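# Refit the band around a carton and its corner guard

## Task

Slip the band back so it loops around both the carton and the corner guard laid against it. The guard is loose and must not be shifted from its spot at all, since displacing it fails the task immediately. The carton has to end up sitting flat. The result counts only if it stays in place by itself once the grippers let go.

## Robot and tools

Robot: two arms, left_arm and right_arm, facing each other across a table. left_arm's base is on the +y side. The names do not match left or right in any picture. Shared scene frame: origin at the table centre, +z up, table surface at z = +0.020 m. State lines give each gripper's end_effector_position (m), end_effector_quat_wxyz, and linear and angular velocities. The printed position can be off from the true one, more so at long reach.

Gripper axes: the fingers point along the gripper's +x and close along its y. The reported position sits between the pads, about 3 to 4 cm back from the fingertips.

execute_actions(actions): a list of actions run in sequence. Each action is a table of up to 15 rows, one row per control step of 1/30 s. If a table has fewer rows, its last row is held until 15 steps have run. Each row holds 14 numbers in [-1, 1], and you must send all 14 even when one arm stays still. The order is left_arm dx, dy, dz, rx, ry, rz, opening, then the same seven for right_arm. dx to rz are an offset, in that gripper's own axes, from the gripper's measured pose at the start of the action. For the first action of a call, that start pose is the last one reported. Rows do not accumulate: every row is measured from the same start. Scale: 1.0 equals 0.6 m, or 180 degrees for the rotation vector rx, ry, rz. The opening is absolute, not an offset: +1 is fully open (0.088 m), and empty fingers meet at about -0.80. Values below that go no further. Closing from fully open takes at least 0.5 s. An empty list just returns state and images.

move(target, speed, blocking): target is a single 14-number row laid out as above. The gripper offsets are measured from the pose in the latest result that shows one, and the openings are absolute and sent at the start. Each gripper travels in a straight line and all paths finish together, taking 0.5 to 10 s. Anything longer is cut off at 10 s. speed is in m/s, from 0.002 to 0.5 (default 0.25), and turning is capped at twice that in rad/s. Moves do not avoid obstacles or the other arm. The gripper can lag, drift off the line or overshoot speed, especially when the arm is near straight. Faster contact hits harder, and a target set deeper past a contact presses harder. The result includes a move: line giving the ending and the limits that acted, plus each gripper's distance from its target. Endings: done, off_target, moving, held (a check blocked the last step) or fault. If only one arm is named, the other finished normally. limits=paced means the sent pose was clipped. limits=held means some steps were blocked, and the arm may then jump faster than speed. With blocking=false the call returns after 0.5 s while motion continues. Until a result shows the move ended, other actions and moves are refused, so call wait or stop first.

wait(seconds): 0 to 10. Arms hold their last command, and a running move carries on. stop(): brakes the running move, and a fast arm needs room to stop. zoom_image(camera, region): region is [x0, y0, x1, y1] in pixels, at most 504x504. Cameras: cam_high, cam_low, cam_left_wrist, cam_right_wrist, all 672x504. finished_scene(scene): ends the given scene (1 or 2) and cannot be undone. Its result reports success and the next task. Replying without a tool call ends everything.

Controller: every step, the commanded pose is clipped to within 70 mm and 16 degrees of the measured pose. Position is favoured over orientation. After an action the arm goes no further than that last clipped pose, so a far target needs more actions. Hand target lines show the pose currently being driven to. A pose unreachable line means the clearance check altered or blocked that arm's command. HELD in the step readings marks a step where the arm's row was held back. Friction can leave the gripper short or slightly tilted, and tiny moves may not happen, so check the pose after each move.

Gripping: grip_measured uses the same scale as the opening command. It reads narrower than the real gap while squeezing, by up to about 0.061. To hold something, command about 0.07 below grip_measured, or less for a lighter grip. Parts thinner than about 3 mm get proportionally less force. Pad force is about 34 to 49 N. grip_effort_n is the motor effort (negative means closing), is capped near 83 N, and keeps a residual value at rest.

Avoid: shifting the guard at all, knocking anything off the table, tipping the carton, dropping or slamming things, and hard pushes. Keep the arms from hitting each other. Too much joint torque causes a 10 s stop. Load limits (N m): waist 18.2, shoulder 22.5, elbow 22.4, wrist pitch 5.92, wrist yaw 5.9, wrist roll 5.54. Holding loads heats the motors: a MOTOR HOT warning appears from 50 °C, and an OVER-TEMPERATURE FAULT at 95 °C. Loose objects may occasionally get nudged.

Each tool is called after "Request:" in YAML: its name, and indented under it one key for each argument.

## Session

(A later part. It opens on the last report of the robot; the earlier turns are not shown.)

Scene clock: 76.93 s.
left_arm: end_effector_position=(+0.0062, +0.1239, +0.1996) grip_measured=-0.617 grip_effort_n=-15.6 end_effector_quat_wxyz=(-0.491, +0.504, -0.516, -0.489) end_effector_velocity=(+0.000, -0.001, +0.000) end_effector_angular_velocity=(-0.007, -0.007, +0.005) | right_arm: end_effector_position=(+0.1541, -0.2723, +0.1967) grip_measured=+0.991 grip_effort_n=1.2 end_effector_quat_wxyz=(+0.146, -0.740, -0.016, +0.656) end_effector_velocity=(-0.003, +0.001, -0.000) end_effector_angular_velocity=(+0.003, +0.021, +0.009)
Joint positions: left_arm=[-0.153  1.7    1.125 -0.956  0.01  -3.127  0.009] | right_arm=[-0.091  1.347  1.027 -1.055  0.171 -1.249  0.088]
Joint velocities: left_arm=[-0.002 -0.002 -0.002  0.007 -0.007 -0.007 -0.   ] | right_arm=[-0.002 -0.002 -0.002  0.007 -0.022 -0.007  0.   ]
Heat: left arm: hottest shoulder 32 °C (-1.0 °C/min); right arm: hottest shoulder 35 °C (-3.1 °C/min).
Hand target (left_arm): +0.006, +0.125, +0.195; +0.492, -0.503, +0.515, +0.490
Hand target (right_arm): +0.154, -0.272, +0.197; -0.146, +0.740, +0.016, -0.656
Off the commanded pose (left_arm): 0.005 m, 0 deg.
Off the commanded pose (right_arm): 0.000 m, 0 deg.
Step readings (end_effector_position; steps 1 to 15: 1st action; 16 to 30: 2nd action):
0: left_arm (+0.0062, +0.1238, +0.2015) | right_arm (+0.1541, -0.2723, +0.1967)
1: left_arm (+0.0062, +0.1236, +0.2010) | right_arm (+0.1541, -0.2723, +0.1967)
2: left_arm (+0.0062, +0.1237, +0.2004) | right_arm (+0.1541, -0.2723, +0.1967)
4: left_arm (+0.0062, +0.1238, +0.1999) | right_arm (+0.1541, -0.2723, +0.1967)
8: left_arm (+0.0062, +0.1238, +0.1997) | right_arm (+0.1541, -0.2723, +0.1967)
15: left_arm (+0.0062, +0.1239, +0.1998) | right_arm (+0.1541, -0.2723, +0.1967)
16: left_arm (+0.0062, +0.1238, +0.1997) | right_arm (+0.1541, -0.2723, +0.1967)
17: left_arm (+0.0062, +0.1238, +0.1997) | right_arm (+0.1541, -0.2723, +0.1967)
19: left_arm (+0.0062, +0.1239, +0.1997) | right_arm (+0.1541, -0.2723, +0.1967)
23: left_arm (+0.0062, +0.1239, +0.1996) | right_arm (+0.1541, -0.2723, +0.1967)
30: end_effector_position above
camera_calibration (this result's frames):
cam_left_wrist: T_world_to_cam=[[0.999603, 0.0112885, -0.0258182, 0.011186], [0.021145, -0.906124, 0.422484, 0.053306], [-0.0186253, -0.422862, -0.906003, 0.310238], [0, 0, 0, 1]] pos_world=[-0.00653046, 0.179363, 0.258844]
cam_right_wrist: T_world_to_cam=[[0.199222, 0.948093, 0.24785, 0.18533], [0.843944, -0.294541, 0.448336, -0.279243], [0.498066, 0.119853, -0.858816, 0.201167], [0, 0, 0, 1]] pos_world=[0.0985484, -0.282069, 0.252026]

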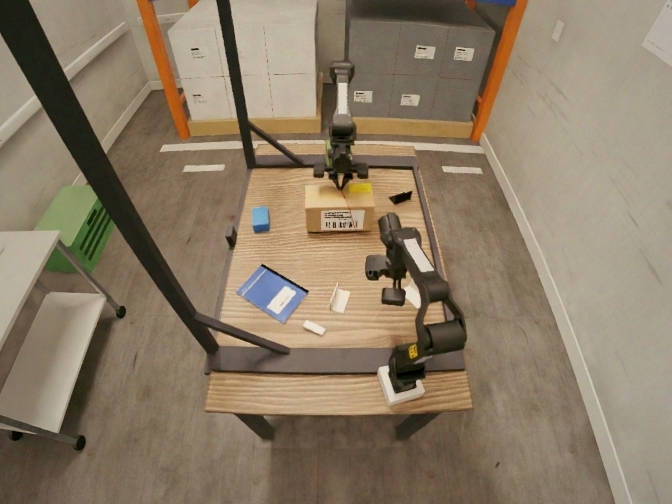

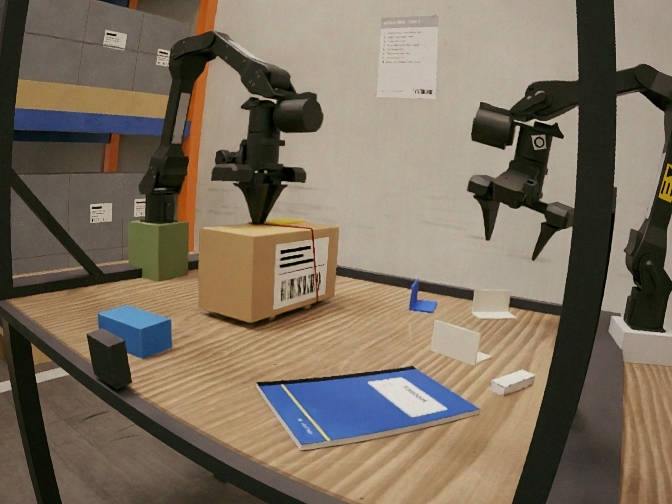

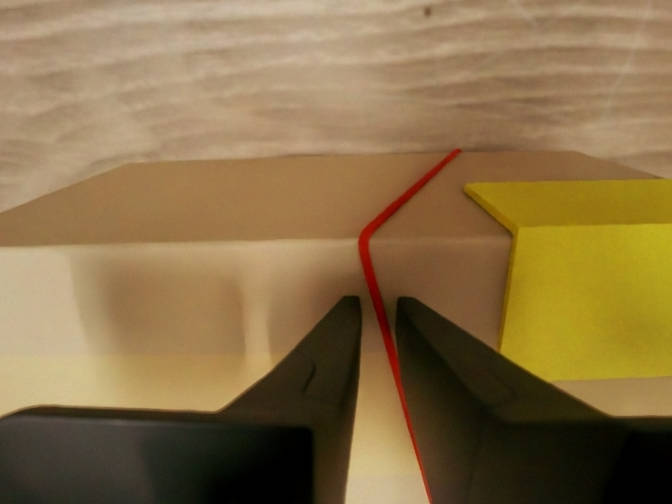

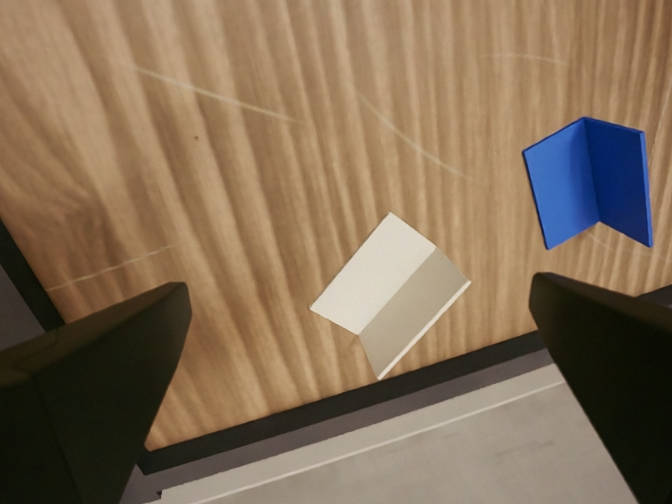

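Request:
zoom_image:
  camera: "cam_low"
  region: [220,180,340,270]

Request:
execute_actions:
  actions:
    - [[0.013,0,0.003,0,0,0,-0.62,0,0,0,0,0,0,1]]

Region (220, 180, 340, 270) of cam_low's 672x504 image, scaled by 4.200, with more detail than that image has; it fills the top 378 rows of this view, and the rest is white.

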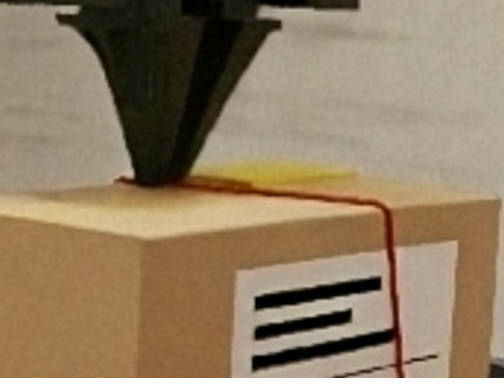

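Scene clock: 80.83 s.
left_arm: end_effector_position=(+0.0062, +0.1244, +0.1990) grip_measured=-0.617 grip_effort_n=-15.6 end_effector_quat_wxyz=(-0.488, +0.506, -0.518, -0.487) end_effector_velocity=(-0.001, +0.004, -0.003) end_effector_angular_velocity=(+0.017, -0.008, -0.014) | right_arm: end_effector_position=(+0.1541, -0.2723, +0.1967) grip_measured=+0.991 grip_effort_n=1.6 end_effector_quat_wxyz=(+0.146, -0.740, -0.016, +0.656) end_effector_velocity=(-0.002, -0.001, -0.000) end_effector_angular_velocity=(-0.009, +0.004, +0.011)
Joint positions: left_arm=[-0.153  1.692  1.112 -0.942  0.01  -3.127  0.009] | right_arm=[-0.091  1.347  1.027 -1.055  0.171 -1.249  0.088]
Joint velocities: left_arm=[-0.007  0.002 -0.007 -0.007 -0.007  0.007 -0.   ] | right_arm=[ 0.002  0.002  0.002 -0.007 -0.007 -0.007 -0.   ]
Heat: left arm: hottest shoulder 32 °C (-2.0 °C/min); right arm: hottest shoulder 35 °C (-4.0 °C/min).
Hand target (left_arm): +0.006, +0.126, +0.192; +0.491, -0.504, +0.516, +0.489
Hand target (right_arm): +0.154, -0.272, +0.197; -0.146, +0.740, +0.016, -0.656
Off the commanded pose (left_arm): 0.007 m, 1 deg.
Off the commanded pose (right_arm): 0.000 m, 0 deg.
Step readings (end_effector_position):
0: left_arm (+0.0062, +0.1239, +0.1996) | right_arm (+0.1541, -0.2723, +0.1967)
1: left_arm (+0.0062, +0.1240, +0.1994) | right_arm (+0.1541, -0.2723, +0.1967)
2: left_arm (+0.0062, +0.1242, +0.1991) | right_arm (+0.1541, -0.2723, +0.1967)
4: left_arm (+0.0062, +0.1243, +0.1991) | right_arm (+0.1541, -0.2723, +0.1967)
8: left_arm (+0.0062, +0.1244, +0.1991) | right_arm (+0.1541, -0.2723, +0.1967)
15: end_effector_position above
camera_calibration (this result's frames):
cam_left_wrist: T_world_to_cam=[[0.999603, 0.0110419, -0.0259162, 0.0112151], [0.0211413, -0.902054, 0.431106, 0.0517751], [-0.0186176, -0.431483, -0.901929, 0.310127], [0, 0, 0, 1]] pos_world=[-0.00653138, 0.180395, 0.257683]
cam_right_wrist: T_world_to_cam=[[0.199222, 0.948093, 0.24785, 0.18533], [0.843944, -0.294541, 0.448336, -0.279243], [0.498066, 0.119853, -0.858816, 0.201167], [0, 0, 0, 1]] pos_world=[0.0985484, -0.282069, 0.252026]

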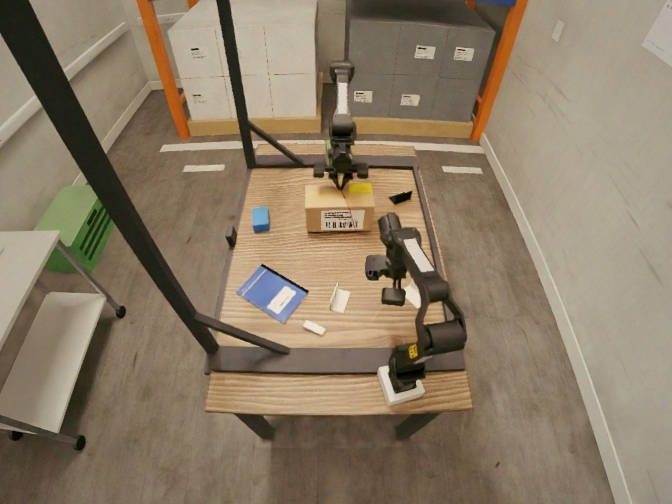

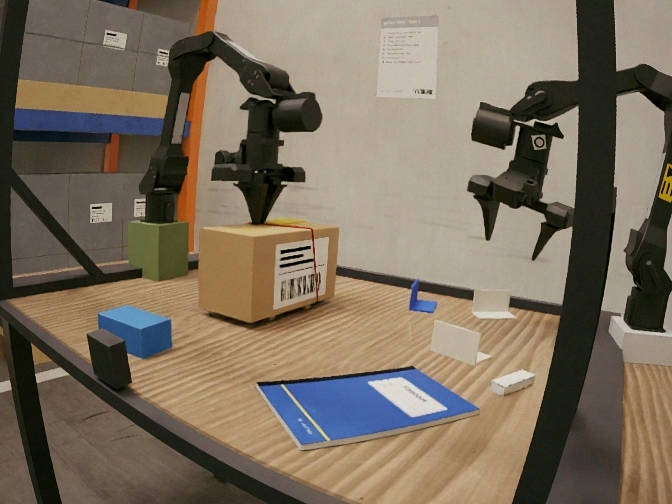

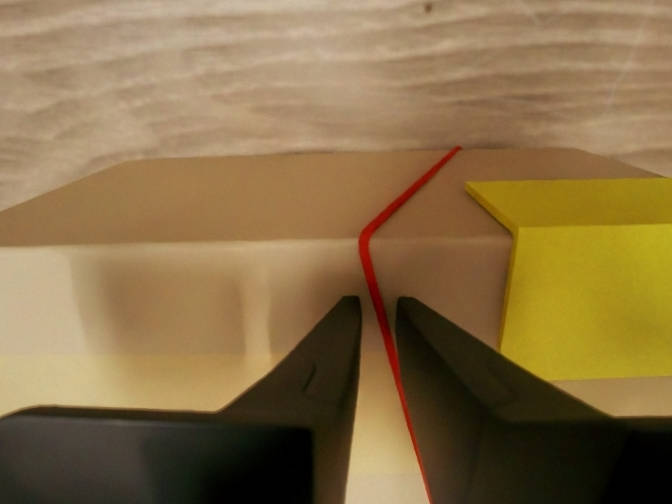

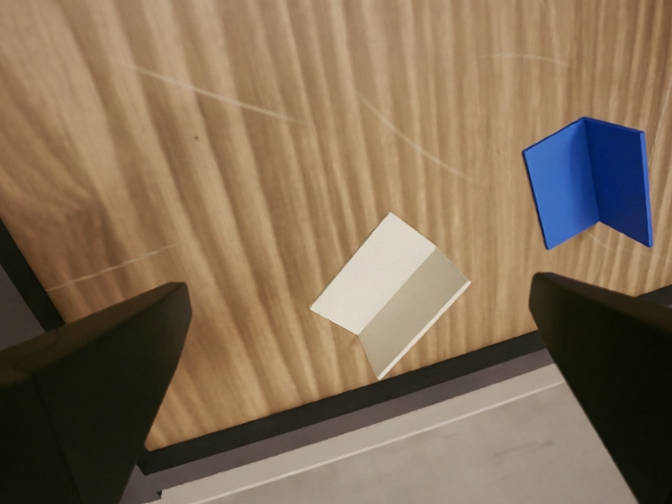

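Request:
execute_actions:
  actions:
    - [[0.004,0,0,0,0,0,-0.75,0,0,0,0,0,0,1]]
    - [[0.004,0,0,0,0,0,-1,0,0,0,0,0,0,1]]
    - [[-0.012,0,0,0,0,0,-1,0,0,0,0,0,0,1]]
    - [[-0.012,0,0,0,0,0,-1,0,0,0,0,0,0,1]]

Request:
zoom_image:
  camera: "cam_low"
  region: [220,180,340,270]

Scene clock: 88.17 s.
left_arm: end_effector_position=(+0.0065, +0.1258, +0.2061) grip_measured=-0.815 grip_effort_n=-83.5 end_effector_quat_wxyz=(-0.492, +0.504, -0.515, -0.489) end_effector_velocity=(+0.000, -0.002, +0.001) end_effector_angular_velocity=(-0.012, -0.007, +0.005) | right_arm: end_effector_position=(+0.1541, -0.2723, +0.1967) grip_measured=+0.991 grip_effort_n=1.2 end_effector_quat_wxyz=(+0.146, -0.740, -0.016, +0.656) end_effector_velocity=(-0.003, +0.001, -0.000) end_effector_angular_velocity=(+0.003, +0.021, +0.009)
Joint positions: left_arm=[-0.153  1.688  1.138 -0.984  0.009 -3.127  0.   ] | right_arm=[-0.091  1.347  1.027 -1.055  0.171 -1.249  0.088]
Joint velocities: left_arm=[-0.002 -0.002  0.002  0.007 -0.007 -0.007  0.   ] | right_arm=[-0.002 -0.002 -0.002  0.007 -0.022 -0.007 -0.   ]
Heat: left arm: hottest shoulder 32 °C (-1.0 °C/min); right arm: hottest shoulder 34 °C (-5.0 °C/min).
Hand target (left_arm): +0.006, +0.125, +0.210; +0.489, -0.506, +0.517, +0.487
Hand target (right_arm): +0.154, -0.272, +0.197; -0.146, +0.740, +0.016, -0.656
Off the commanded pose (left_arm): 0.004 m, 1 deg.
Off the commanded pose (right_arm): 0.000 m, 0 deg.
Step readings (end_effector_position; steps 1 to 15: 1st action; 16 to 30: 2nd action; 31 to 45: 3rd action; 46 to 60: 4th action):
0: left_arm (+0.0062, +0.1244, +0.1990) | right_arm (+0.1541, -0.2723, +0.1967)
1: left_arm (+0.0062, +0.1243, +0.1993) | right_arm (+0.1541, -0.2723, +0.1967)
2: left_arm (+0.0062, +0.1237, +0.1996) | right_arm (+0.1541, -0.2723, +0.1967)
4: left_arm (+0.0062, +0.1233, +0.1996) | right_arm (+0.1541, -0.2723, +0.1967)
8: left_arm (+0.0063, +0.1233, +0.1996) | right_arm (+0.1541, -0.2723, +0.1967)
15: left_arm (+0.0064, +0.1233, +0.1996) | right_arm (+0.1541, -0.2723, +0.1967)
16: left_arm (+0.0064, +0.1232, +0.1996) | right_arm (+0.1541, -0.2723, +0.1967)
17: left_arm (+0.0065, +0.1232, +0.1997) | right_arm (+0.1541, -0.2723, +0.1967)
19: left_arm (+0.0065, +0.1231, +0.1998) | right_arm (+0.1541, -0.2723, +0.1967)
23: left_arm (+0.0065, +0.1231, +0.1998) | right_arm (+0.1541, -0.2723, +0.1967)
30: left_arm (+0.0065, +0.1230, +0.1998) | right_arm (+0.1541, -0.2723, +0.1967)
31: left_arm (+0.0065, +0.1228, +0.2006) | right_arm (+0.1541, -0.2723, +0.1967)
32: left_arm (+0.0065, +0.1228, +0.2013) | right_arm (+0.1541, -0.2723, +0.1967)
34: left_arm (+0.0065, +0.1239, +0.2020) | right_arm (+0.1541, -0.2723, +0.1967)
38: left_arm (+0.0065, +0.1243, +0.2029) | right_arm (+0.1541, -0.2723, +0.1967)
45: left_arm (+0.0065, +0.1244, +0.2031) | right_arm (+0.1541, -0.2723, +0.1967)
46: left_arm (+0.0065, +0.1247, +0.2035) | right_arm (+0.1541, -0.2723, +0.1967)
47: left_arm (+0.0065, +0.1253, +0.2042) | right_arm (+0.1541, -0.2723, +0.1967)
49: left_arm (+0.0065, +0.1254, +0.2053) | right_arm (+0.1541, -0.2723, +0.1967)
53: left_arm (+0.0065, +0.1258, +0.2059) | right_arm (+0.1541, -0.2723, +0.1967)
60: end_effector_position above
camera_calibration (this result's frames):
cam_left_wrist: T_world_to_cam=[[0.99964, 0.0114139, -0.0242661, 0.0107667], [0.0205567, -0.907248, 0.420093, 0.0529251], [-0.0172204, -0.420441, -0.907157, 0.316761], [0, 0, 0, 1]] pos_world=[-0.00639602, 0.181073, 0.26538]
cam_right_wrist: T_world_to_cam=[[0.199222, 0.948093, 0.24785, 0.18533], [0.843944, -0.294541, 0.448336, -0.279243], [0.498066, 0.119853, -0.858816, 0.201167], [0, 0, 0, 1]] pos_world=[0.0985484, -0.282069, 0.252026]

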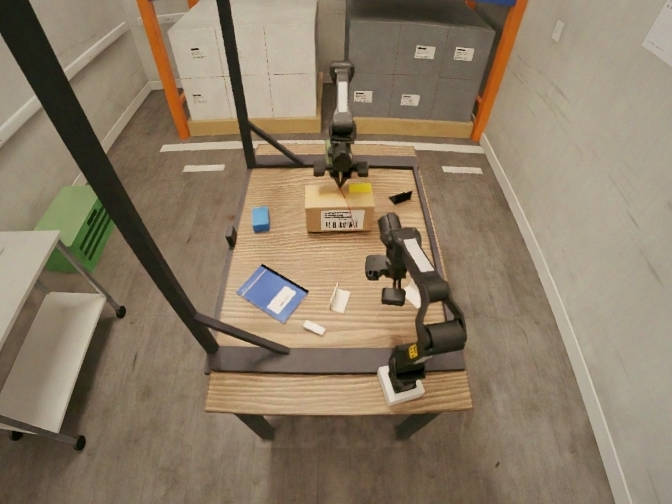

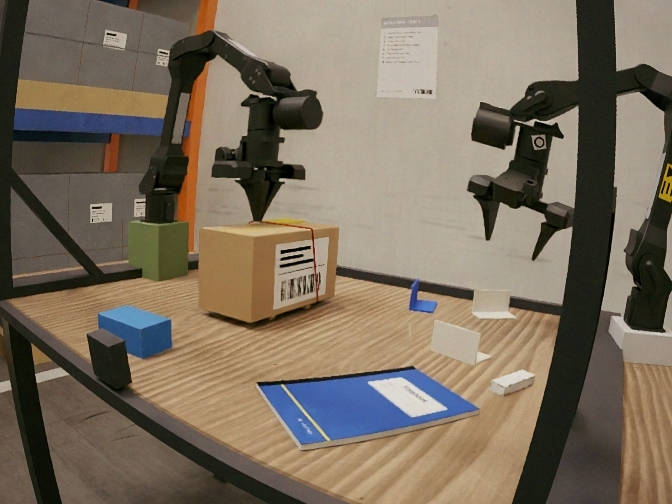

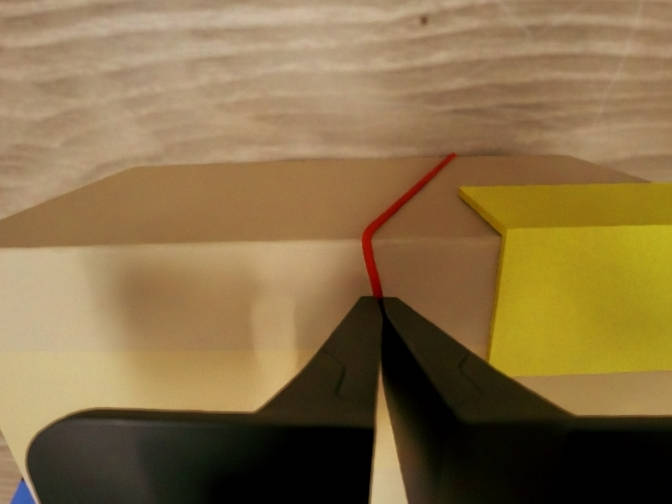

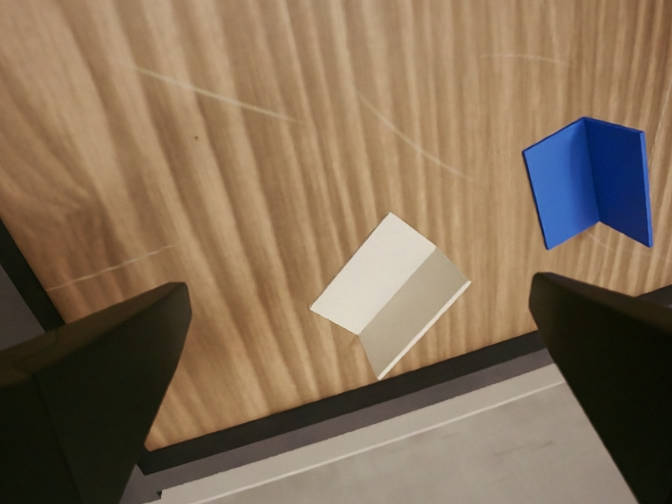

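Region (220, 180, 340, 270) of cam_low's 672x504 image, scaled by 4.200, with more detail than that image has; it fills the top 378 rows of this view, and the rest is white.

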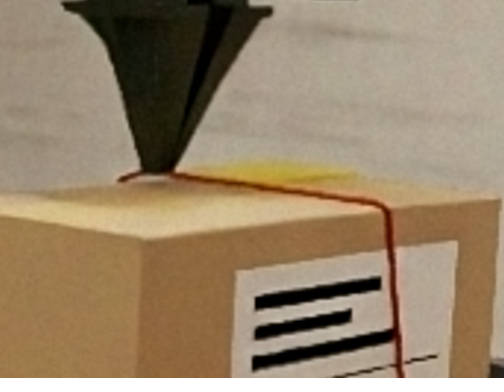

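Request:
move:
  target: [-0.024,0,0.028,0,0,0,-1,0,0,0,0,0,0,1]
  speed: 0.02

Request:
zoom_image:
  camera: "cam_low"
  region: [200,160,360,280]

Scene clock: 92.40 s.
left_arm: end_effector_position=(+0.0073, +0.1378, +0.2180) grip_measured=-0.815 grip_effort_n=-83.5 end_effector_quat_wxyz=(-0.491, +0.506, -0.515, -0.488) end_effector_velocity=(+0.000, +0.004, -0.001) end_effector_angular_velocity=(+0.012, -0.007, +0.005) | right_arm: end_effector_position=(+0.1541, -0.2723, +0.1967) grip_measured=+0.991 grip_effort_n=1.6 end_effector_quat_wxyz=(+0.146, -0.740, -0.016, +0.656) end_effector_velocity=(-0.001, +0.001, -0.001) end_effector_angular_velocity=(+0.002, +0.009, -0.008)
Joint positions: left_arm=[-0.152  1.627  1.12  -1.023  0.006 -3.127  0.   ] | right_arm=[-0.091  1.347  1.027 -1.055  0.171 -1.249  0.088]
Joint velocities: left_arm=[-0.002 -0.002 -0.007 -0.007 -0.007 -0.007  0.   ] | right_arm=[-0.002  0.002 -0.002  0.007 -0.007  0.007  0.   ]
Heat: left arm: hottest shoulder 33 °C (+0.0 °C/min); right arm: hottest shoulder 34 °C (-4.0 °C/min).
Hand target (left_arm): +0.007, +0.143, +0.220; +0.492, -0.504, +0.515, +0.489
Hand target (right_arm): +0.154, -0.272, +0.197; -0.146, +0.740, +0.016, -0.656
Off the commanded pose (left_arm): 0.006 m, 0 deg.
Off the commanded pose (right_arm): 0.000 m, 0 deg.
move: done
camera_calibration (this result's frames):
cam_left_wrist: T_world_to_cam=[[0.999682, 0.0129475, -0.0216428, 0.00930697], [0.0209053, -0.905445, 0.423948, 0.057706], [-0.0141073, -0.424265, -0.905428, 0.332787], [0, 0, 0, 1]] pos_world=[-0.00581564, 0.193319, 0.277052]
cam_right_wrist: T_world_to_cam=[[0.199222, 0.948093, 0.24785, 0.18533], [0.843944, -0.294541, 0.448336, -0.279243], [0.498066, 0.119853, -0.858816, 0.201167], [0, 0, 0, 1]] pos_world=[0.0985484, -0.282069, 0.252026]

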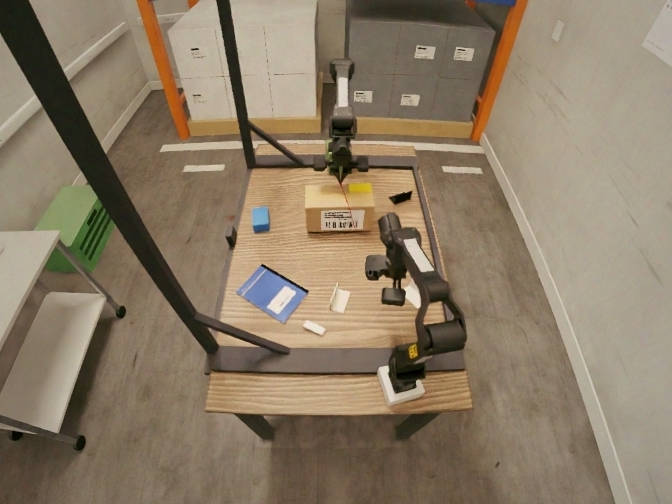

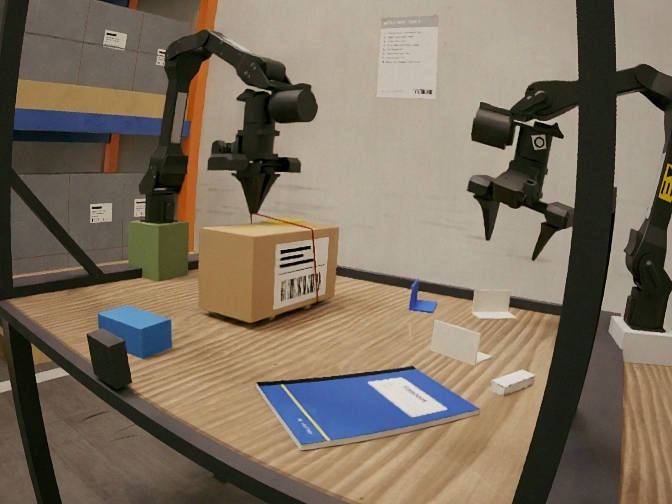

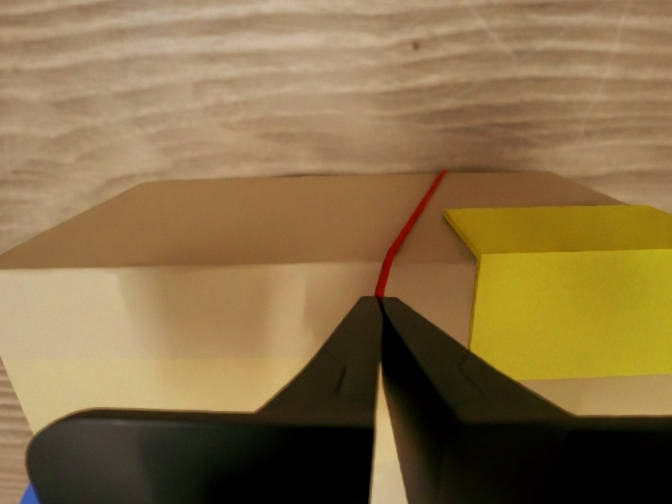

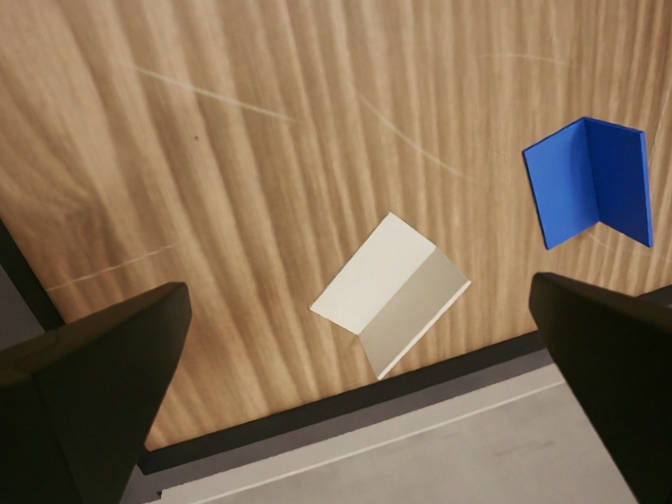

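Region (200, 160, 360, 280) of cam_low's 672x504 image, scaled by 3.150, with more detail than that image has; it fills the top 378 rows of this view, and the rest is white.

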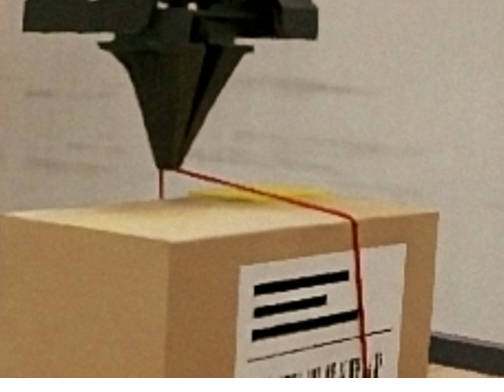

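Held well. Continue out to y≈0.165, z≈0.227.

Request:
move:
  target: [-0.017,0,0.052,0,0,0,-1,0,0,0,0,0,0,1]
  speed: 0.02

Request:
zoom_image:
  camera: "cam_low"
  region: [180,160,360,340]

Scene clock: 98.10 s.
left_arm: end_effector_position=(+0.0086, +0.1615, +0.2268) grip_measured=-0.815 grip_effort_n=-83.5 end_effector_quat_wxyz=(-0.488, +0.511, -0.516, -0.484) end_effector_velocity=(+0.000, +0.007, -0.000) end_effector_angular_velocity=(+0.022, -0.008, -0.009) | right_arm: end_effector_position=(+0.1541, -0.2723, +0.1967) grip_measured=+0.991 grip_effort_n=1.6 end_effector_quat_wxyz=(+0.146, -0.740, -0.016, +0.656) end_effector_velocity=(-0.000, -0.001, +0.001) end_effector_angular_velocity=(-0.005, +0.005, +0.006)
Joint positions: left_arm=[-0.149  1.516  1.045 -1.043  0.002 -3.127  0.   ] | right_arm=[-0.091  1.347  1.027 -1.055  0.171 -1.249  0.088]
Joint velocities: left_arm=[-0.002 -0.007 -0.007 -0.022 -0.007  0.007  0.   ] | right_arm=[-0.002 -0.002  0.002 -0.007 -0.007 -0.007 -0.   ]
Heat: left arm: hottest shoulder 33 °C (+1.0 °C/min); right arm: hottest shoulder 34 °C (-3.0 °C/min).
Hand target (left_arm): +0.007, +0.169, +0.227; +0.491, -0.506, +0.515, +0.488
Hand target (right_arm): +0.154, -0.272, +0.197; -0.146, +0.740, +0.016, -0.656
Off the commanded pose (left_arm): 0.008 m, 1 deg.
Off the commanded pose (right_arm): 0.000 m, 0 deg.
move: done
camera_calibration (this result's frames):
cam_left_wrist: T_world_to_cam=[[0.999731, 0.0155507, -0.0172276, 0.00643365], [0.0215219, -0.898984, 0.437453, 0.0712886], [-0.00868463, -0.437706, -0.899076, 0.35146], [0, 0, 0, 1]] pos_world=[-0.00491388, 0.217823, 0.284914]
cam_right_wrist: T_world_to_cam=[[0.199222, 0.948093, 0.24785, 0.18533], [0.843944, -0.294541, 0.448336, -0.279243], [0.498066, 0.119853, -0.858816, 0.201167], [0, 0, 0, 1]] pos_world=[0.0985484, -0.282069, 0.252026]

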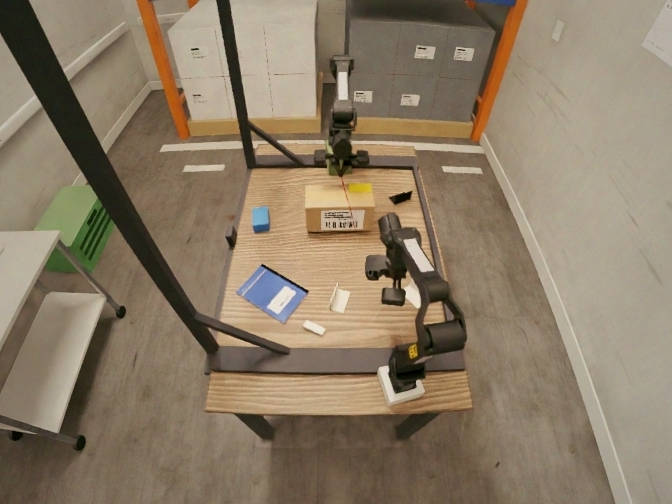

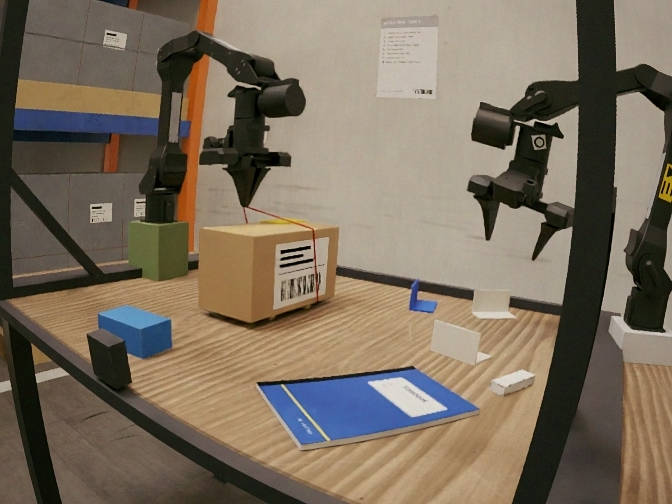

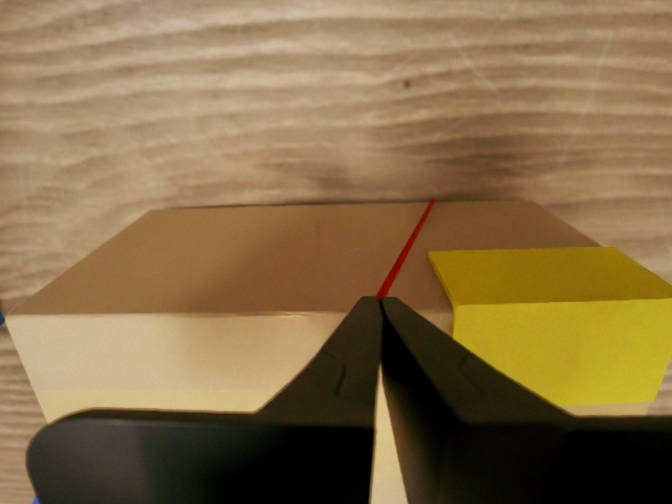

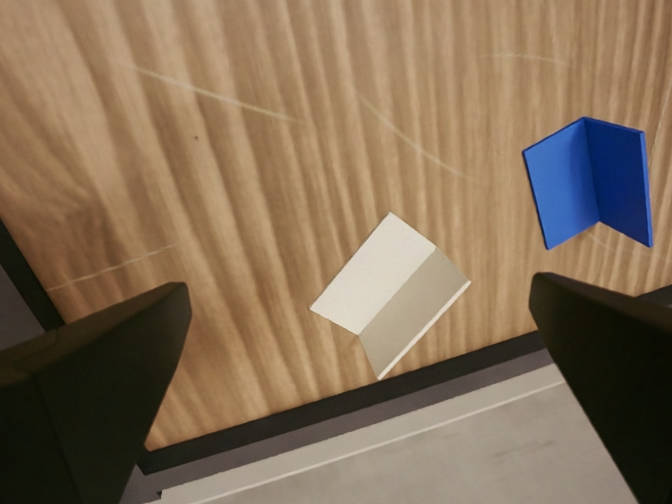

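Region (180, 160, 360, 340) of cam_low's 672x504 image, scaled by 2.800, with more detail than that image has.

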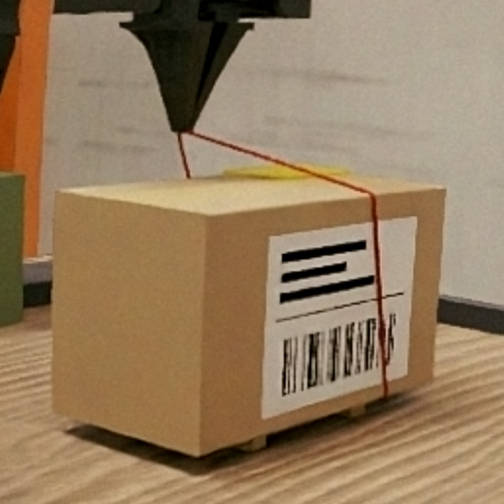

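Request:
move:
  target: [-0.002,-0.06,0.006,0,0,0,-1,0,0,0,0,0,0,1]
  speed: 0.025

Request:
zoom_image:
  camera: "cam_high"
  region: [290,150,390,240]

Scene clock: 110.30 s.
left_arm: end_effector_position=(+0.0444, +0.1618, +0.2269) grip_measured=-0.815 grip_effort_n=-83.5 end_effector_quat_wxyz=(-0.485, +0.516, -0.518, -0.480) end_effector_velocity=(+0.000, +0.002, -0.001) end_effector_angular_velocity=(+0.013, -0.005, +0.005) | right_arm: end_effector_position=(+0.1541, -0.2723, +0.1967) grip_measured=+0.991 grip_effort_n=1.6 end_effector_quat_wxyz=(+0.146, -0.740, -0.016, +0.656) end_effector_velocity=(-0.002, +0.001, -0.001) end_effector_angular_velocity=(+0.000, +0.006, +0.011)
Joint positions: left_arm=[-0.011  1.516  1.045 -1.032  0.007 -2.991  0.   ] | right_arm=[-0.091  1.347  1.027 -1.055  0.171 -1.249  0.088]
Joint velocities: left_arm=[-0.002  0.002 -0.002 -0.007 -0.007 -0.007  0.   ] | right_arm=[ 0.002  0.002 -0.002  0.007 -0.007 -0.007  0.   ]
Heat: left arm: hottest shoulder 34 °C (+2.0 °C/min); right arm: hottest shoulder 34 °C (-2.0 °C/min).
Hand target (left_arm): +0.045, +0.165, +0.228; +0.488, -0.512, +0.516, +0.483
Hand target (right_arm): +0.154, -0.272, +0.197; -0.146, +0.740, +0.016, -0.656
Off the commanded pose (left_arm): 0.003 m, 1 deg.
Off the commanded pose (right_arm): 0.000 m, 0 deg.
move: done
camera_calibration (this result's frames):
cam_left_wrist: T_world_to_cam=[[0.999754, 0.0175925, -0.0135278, -0.0305106], [0.021788, -0.893913, 0.44771, 0.0675301], [-0.0042163, -0.447895, -0.894076, 0.352332], [0, 0, 0, 1]] pos_world=[0.0305173, 0.21871, 0.284365]
cam_right_wrist: T_world_to_cam=[[0.199222, 0.948093, 0.24785, 0.18533], [0.843944, -0.294541, 0.448336, -0.279243], [0.498066, 0.119853, -0.858816, 0.201167], [0, 0, 0, 1]] pos_world=[0.0985484, -0.282069, 0.252026]

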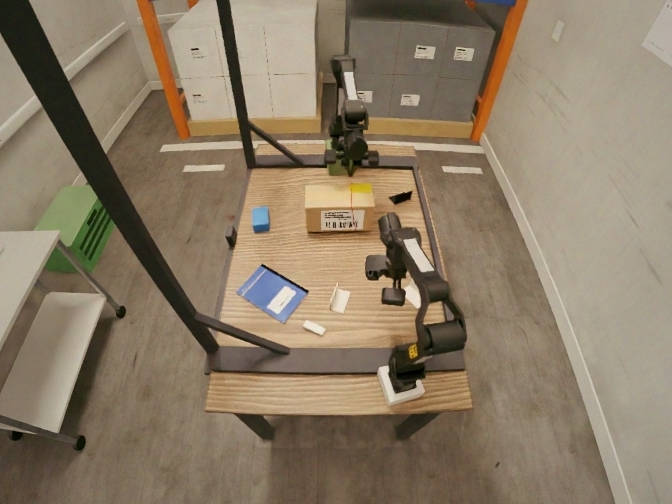

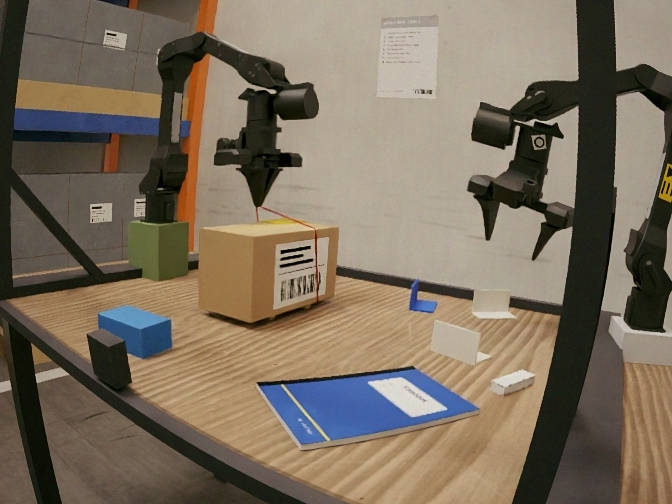

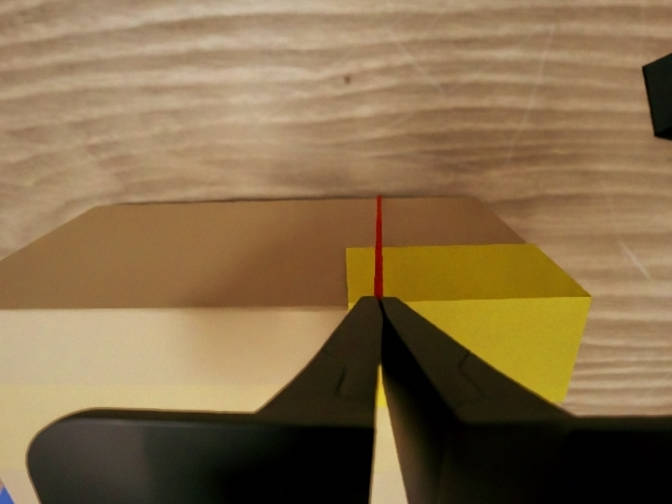

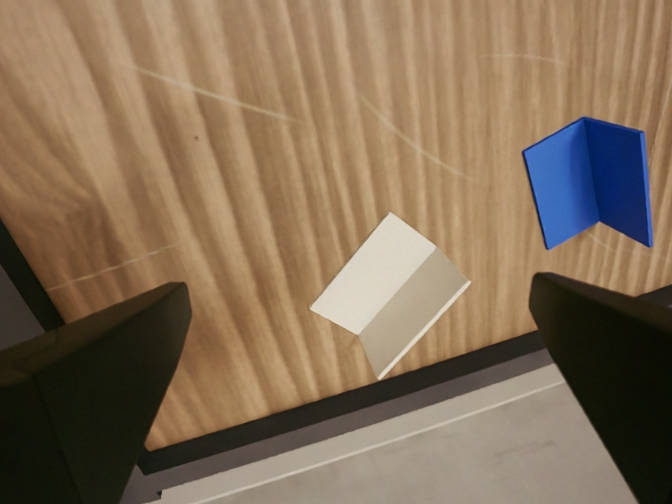

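Region (290, 150, 390, 240) of cam_high's 672x504 image, scaled by 5.040, with more detail than that image has; it fills the top 454 rows of this view, and the rest is white.

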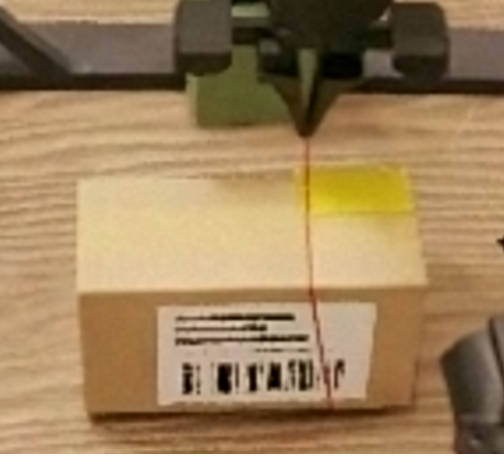

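Request:
move:
  target: [-0.002,-0.055,0.005,0,0,0,-1,0,0,0,0,0,0,1]
  speed: 0.025

Request:
zoom_image:
  camera: "cam_high"
  region: [290,150,390,240]

Scene clock: 122.83 s.
left_arm: end_effector_position=(+0.0755, +0.1619, +0.2296) grip_measured=-0.815 grip_effort_n=-83.5 end_effector_quat_wxyz=(-0.481, +0.520, -0.523, -0.474) end_effector_velocity=(-0.001, +0.001, -0.000) end_effector_angular_velocity=(+0.005, +0.010, +0.009) | right_arm: end_effector_position=(+0.1541, -0.2723, +0.1967) grip_measured=+0.991 grip_effort_n=1.6 end_effector_quat_wxyz=(+0.146, -0.740, -0.016, +0.656) end_effector_velocity=(+0.002, -0.003, -0.003) end_effector_angular_velocity=(-0.019, -0.014, +0.017)
Joint positions: left_arm=[ 0.11   1.521  1.059 -1.023  0.019 -2.87   0.   ] | right_arm=[-0.091  1.347  1.027 -1.055  0.171 -1.249  0.088]
Joint velocities: left_arm=[ 0.002  0.002  0.002 -0.007  0.007 -0.007  0.   ] | right_arm=[-0.002  0.002 -0.007 -0.007  0.007 -0.022  0.   ]
Heat: left arm: hottest shoulder 33 °C (+1.0 °C/min); right arm: hottest shoulder 34 °C (-1.0 °C/min).
Hand target (left_arm): +0.078, +0.165, +0.228; +0.485, -0.516, +0.518, +0.480
Hand target (right_arm): +0.154, -0.272, +0.197; -0.146, +0.740, +0.016, -0.656
Off the commanded pose (left_arm): 0.004 m, 1 deg.
Off the commanded pose (right_arm): 0.000 m, 0 deg.
move: done
camera_calibration (this result's frames):
cam_left_wrist: T_world_to_cam=[[0.9998, 0.0156049, -0.0124819, -0.0615298], [0.0196249, -0.884462, 0.4662, 0.0601654], [-0.00376475, -0.466352, -0.884591, 0.355777], [0, 0, 0, 1]] pos_world=[0.0616762, 0.220092, 0.285901]
cam_right_wrist: T_world_to_cam=[[0.199222, 0.948093, 0.24785, 0.18533], [0.843944, -0.294541, 0.448336, -0.279243], [0.498066, 0.119853, -0.858816, 0.201167], [0, 0, 0, 1]] pos_world=[0.0985484, -0.282069, 0.252026]

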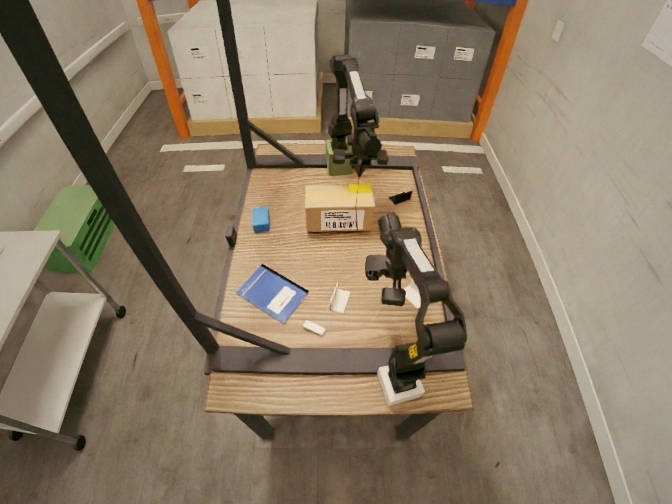

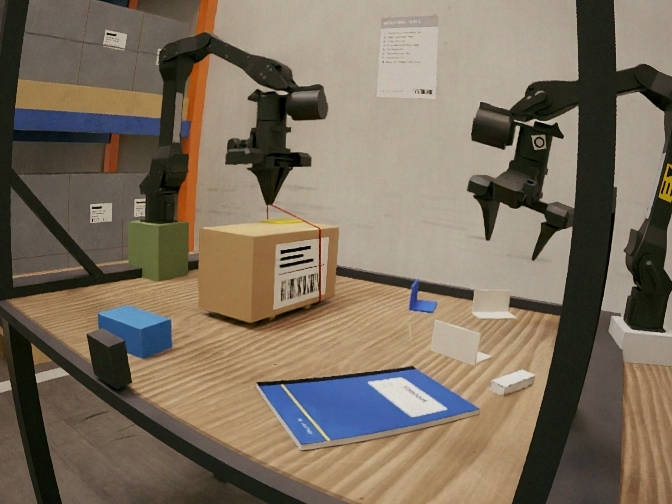

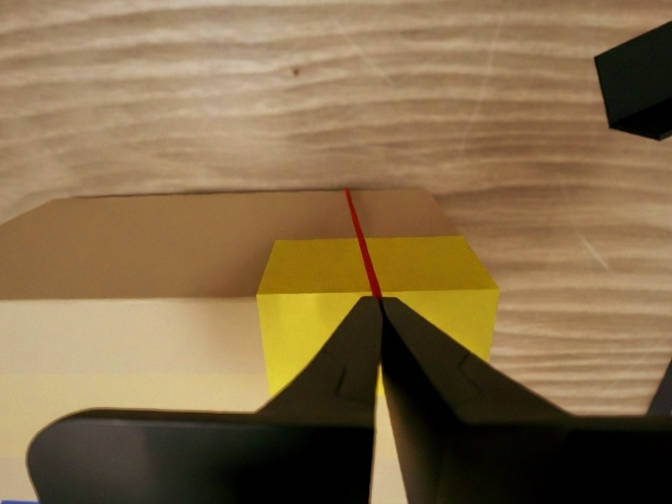

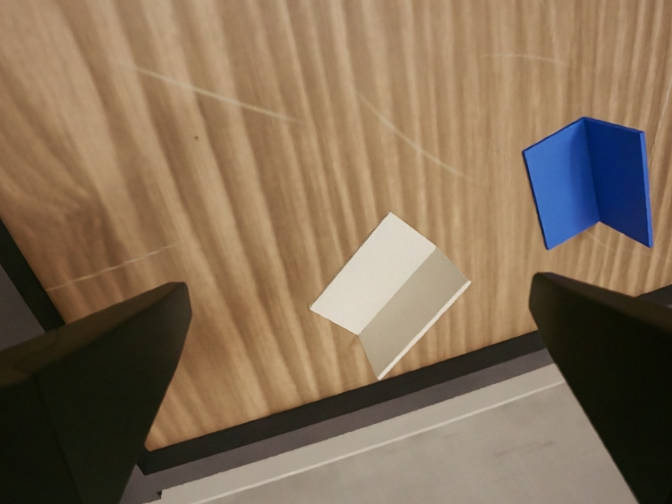

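Region (290, 150, 390, 240) of cam_high's 672x504 image, scaled by 5.040, with more detail than that image has; it fills the top 454 rows of this view, and the rest is white.

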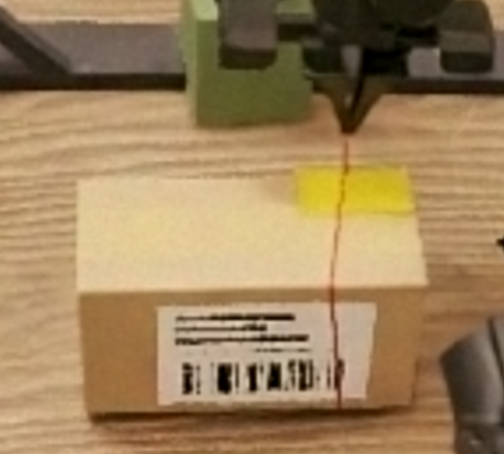

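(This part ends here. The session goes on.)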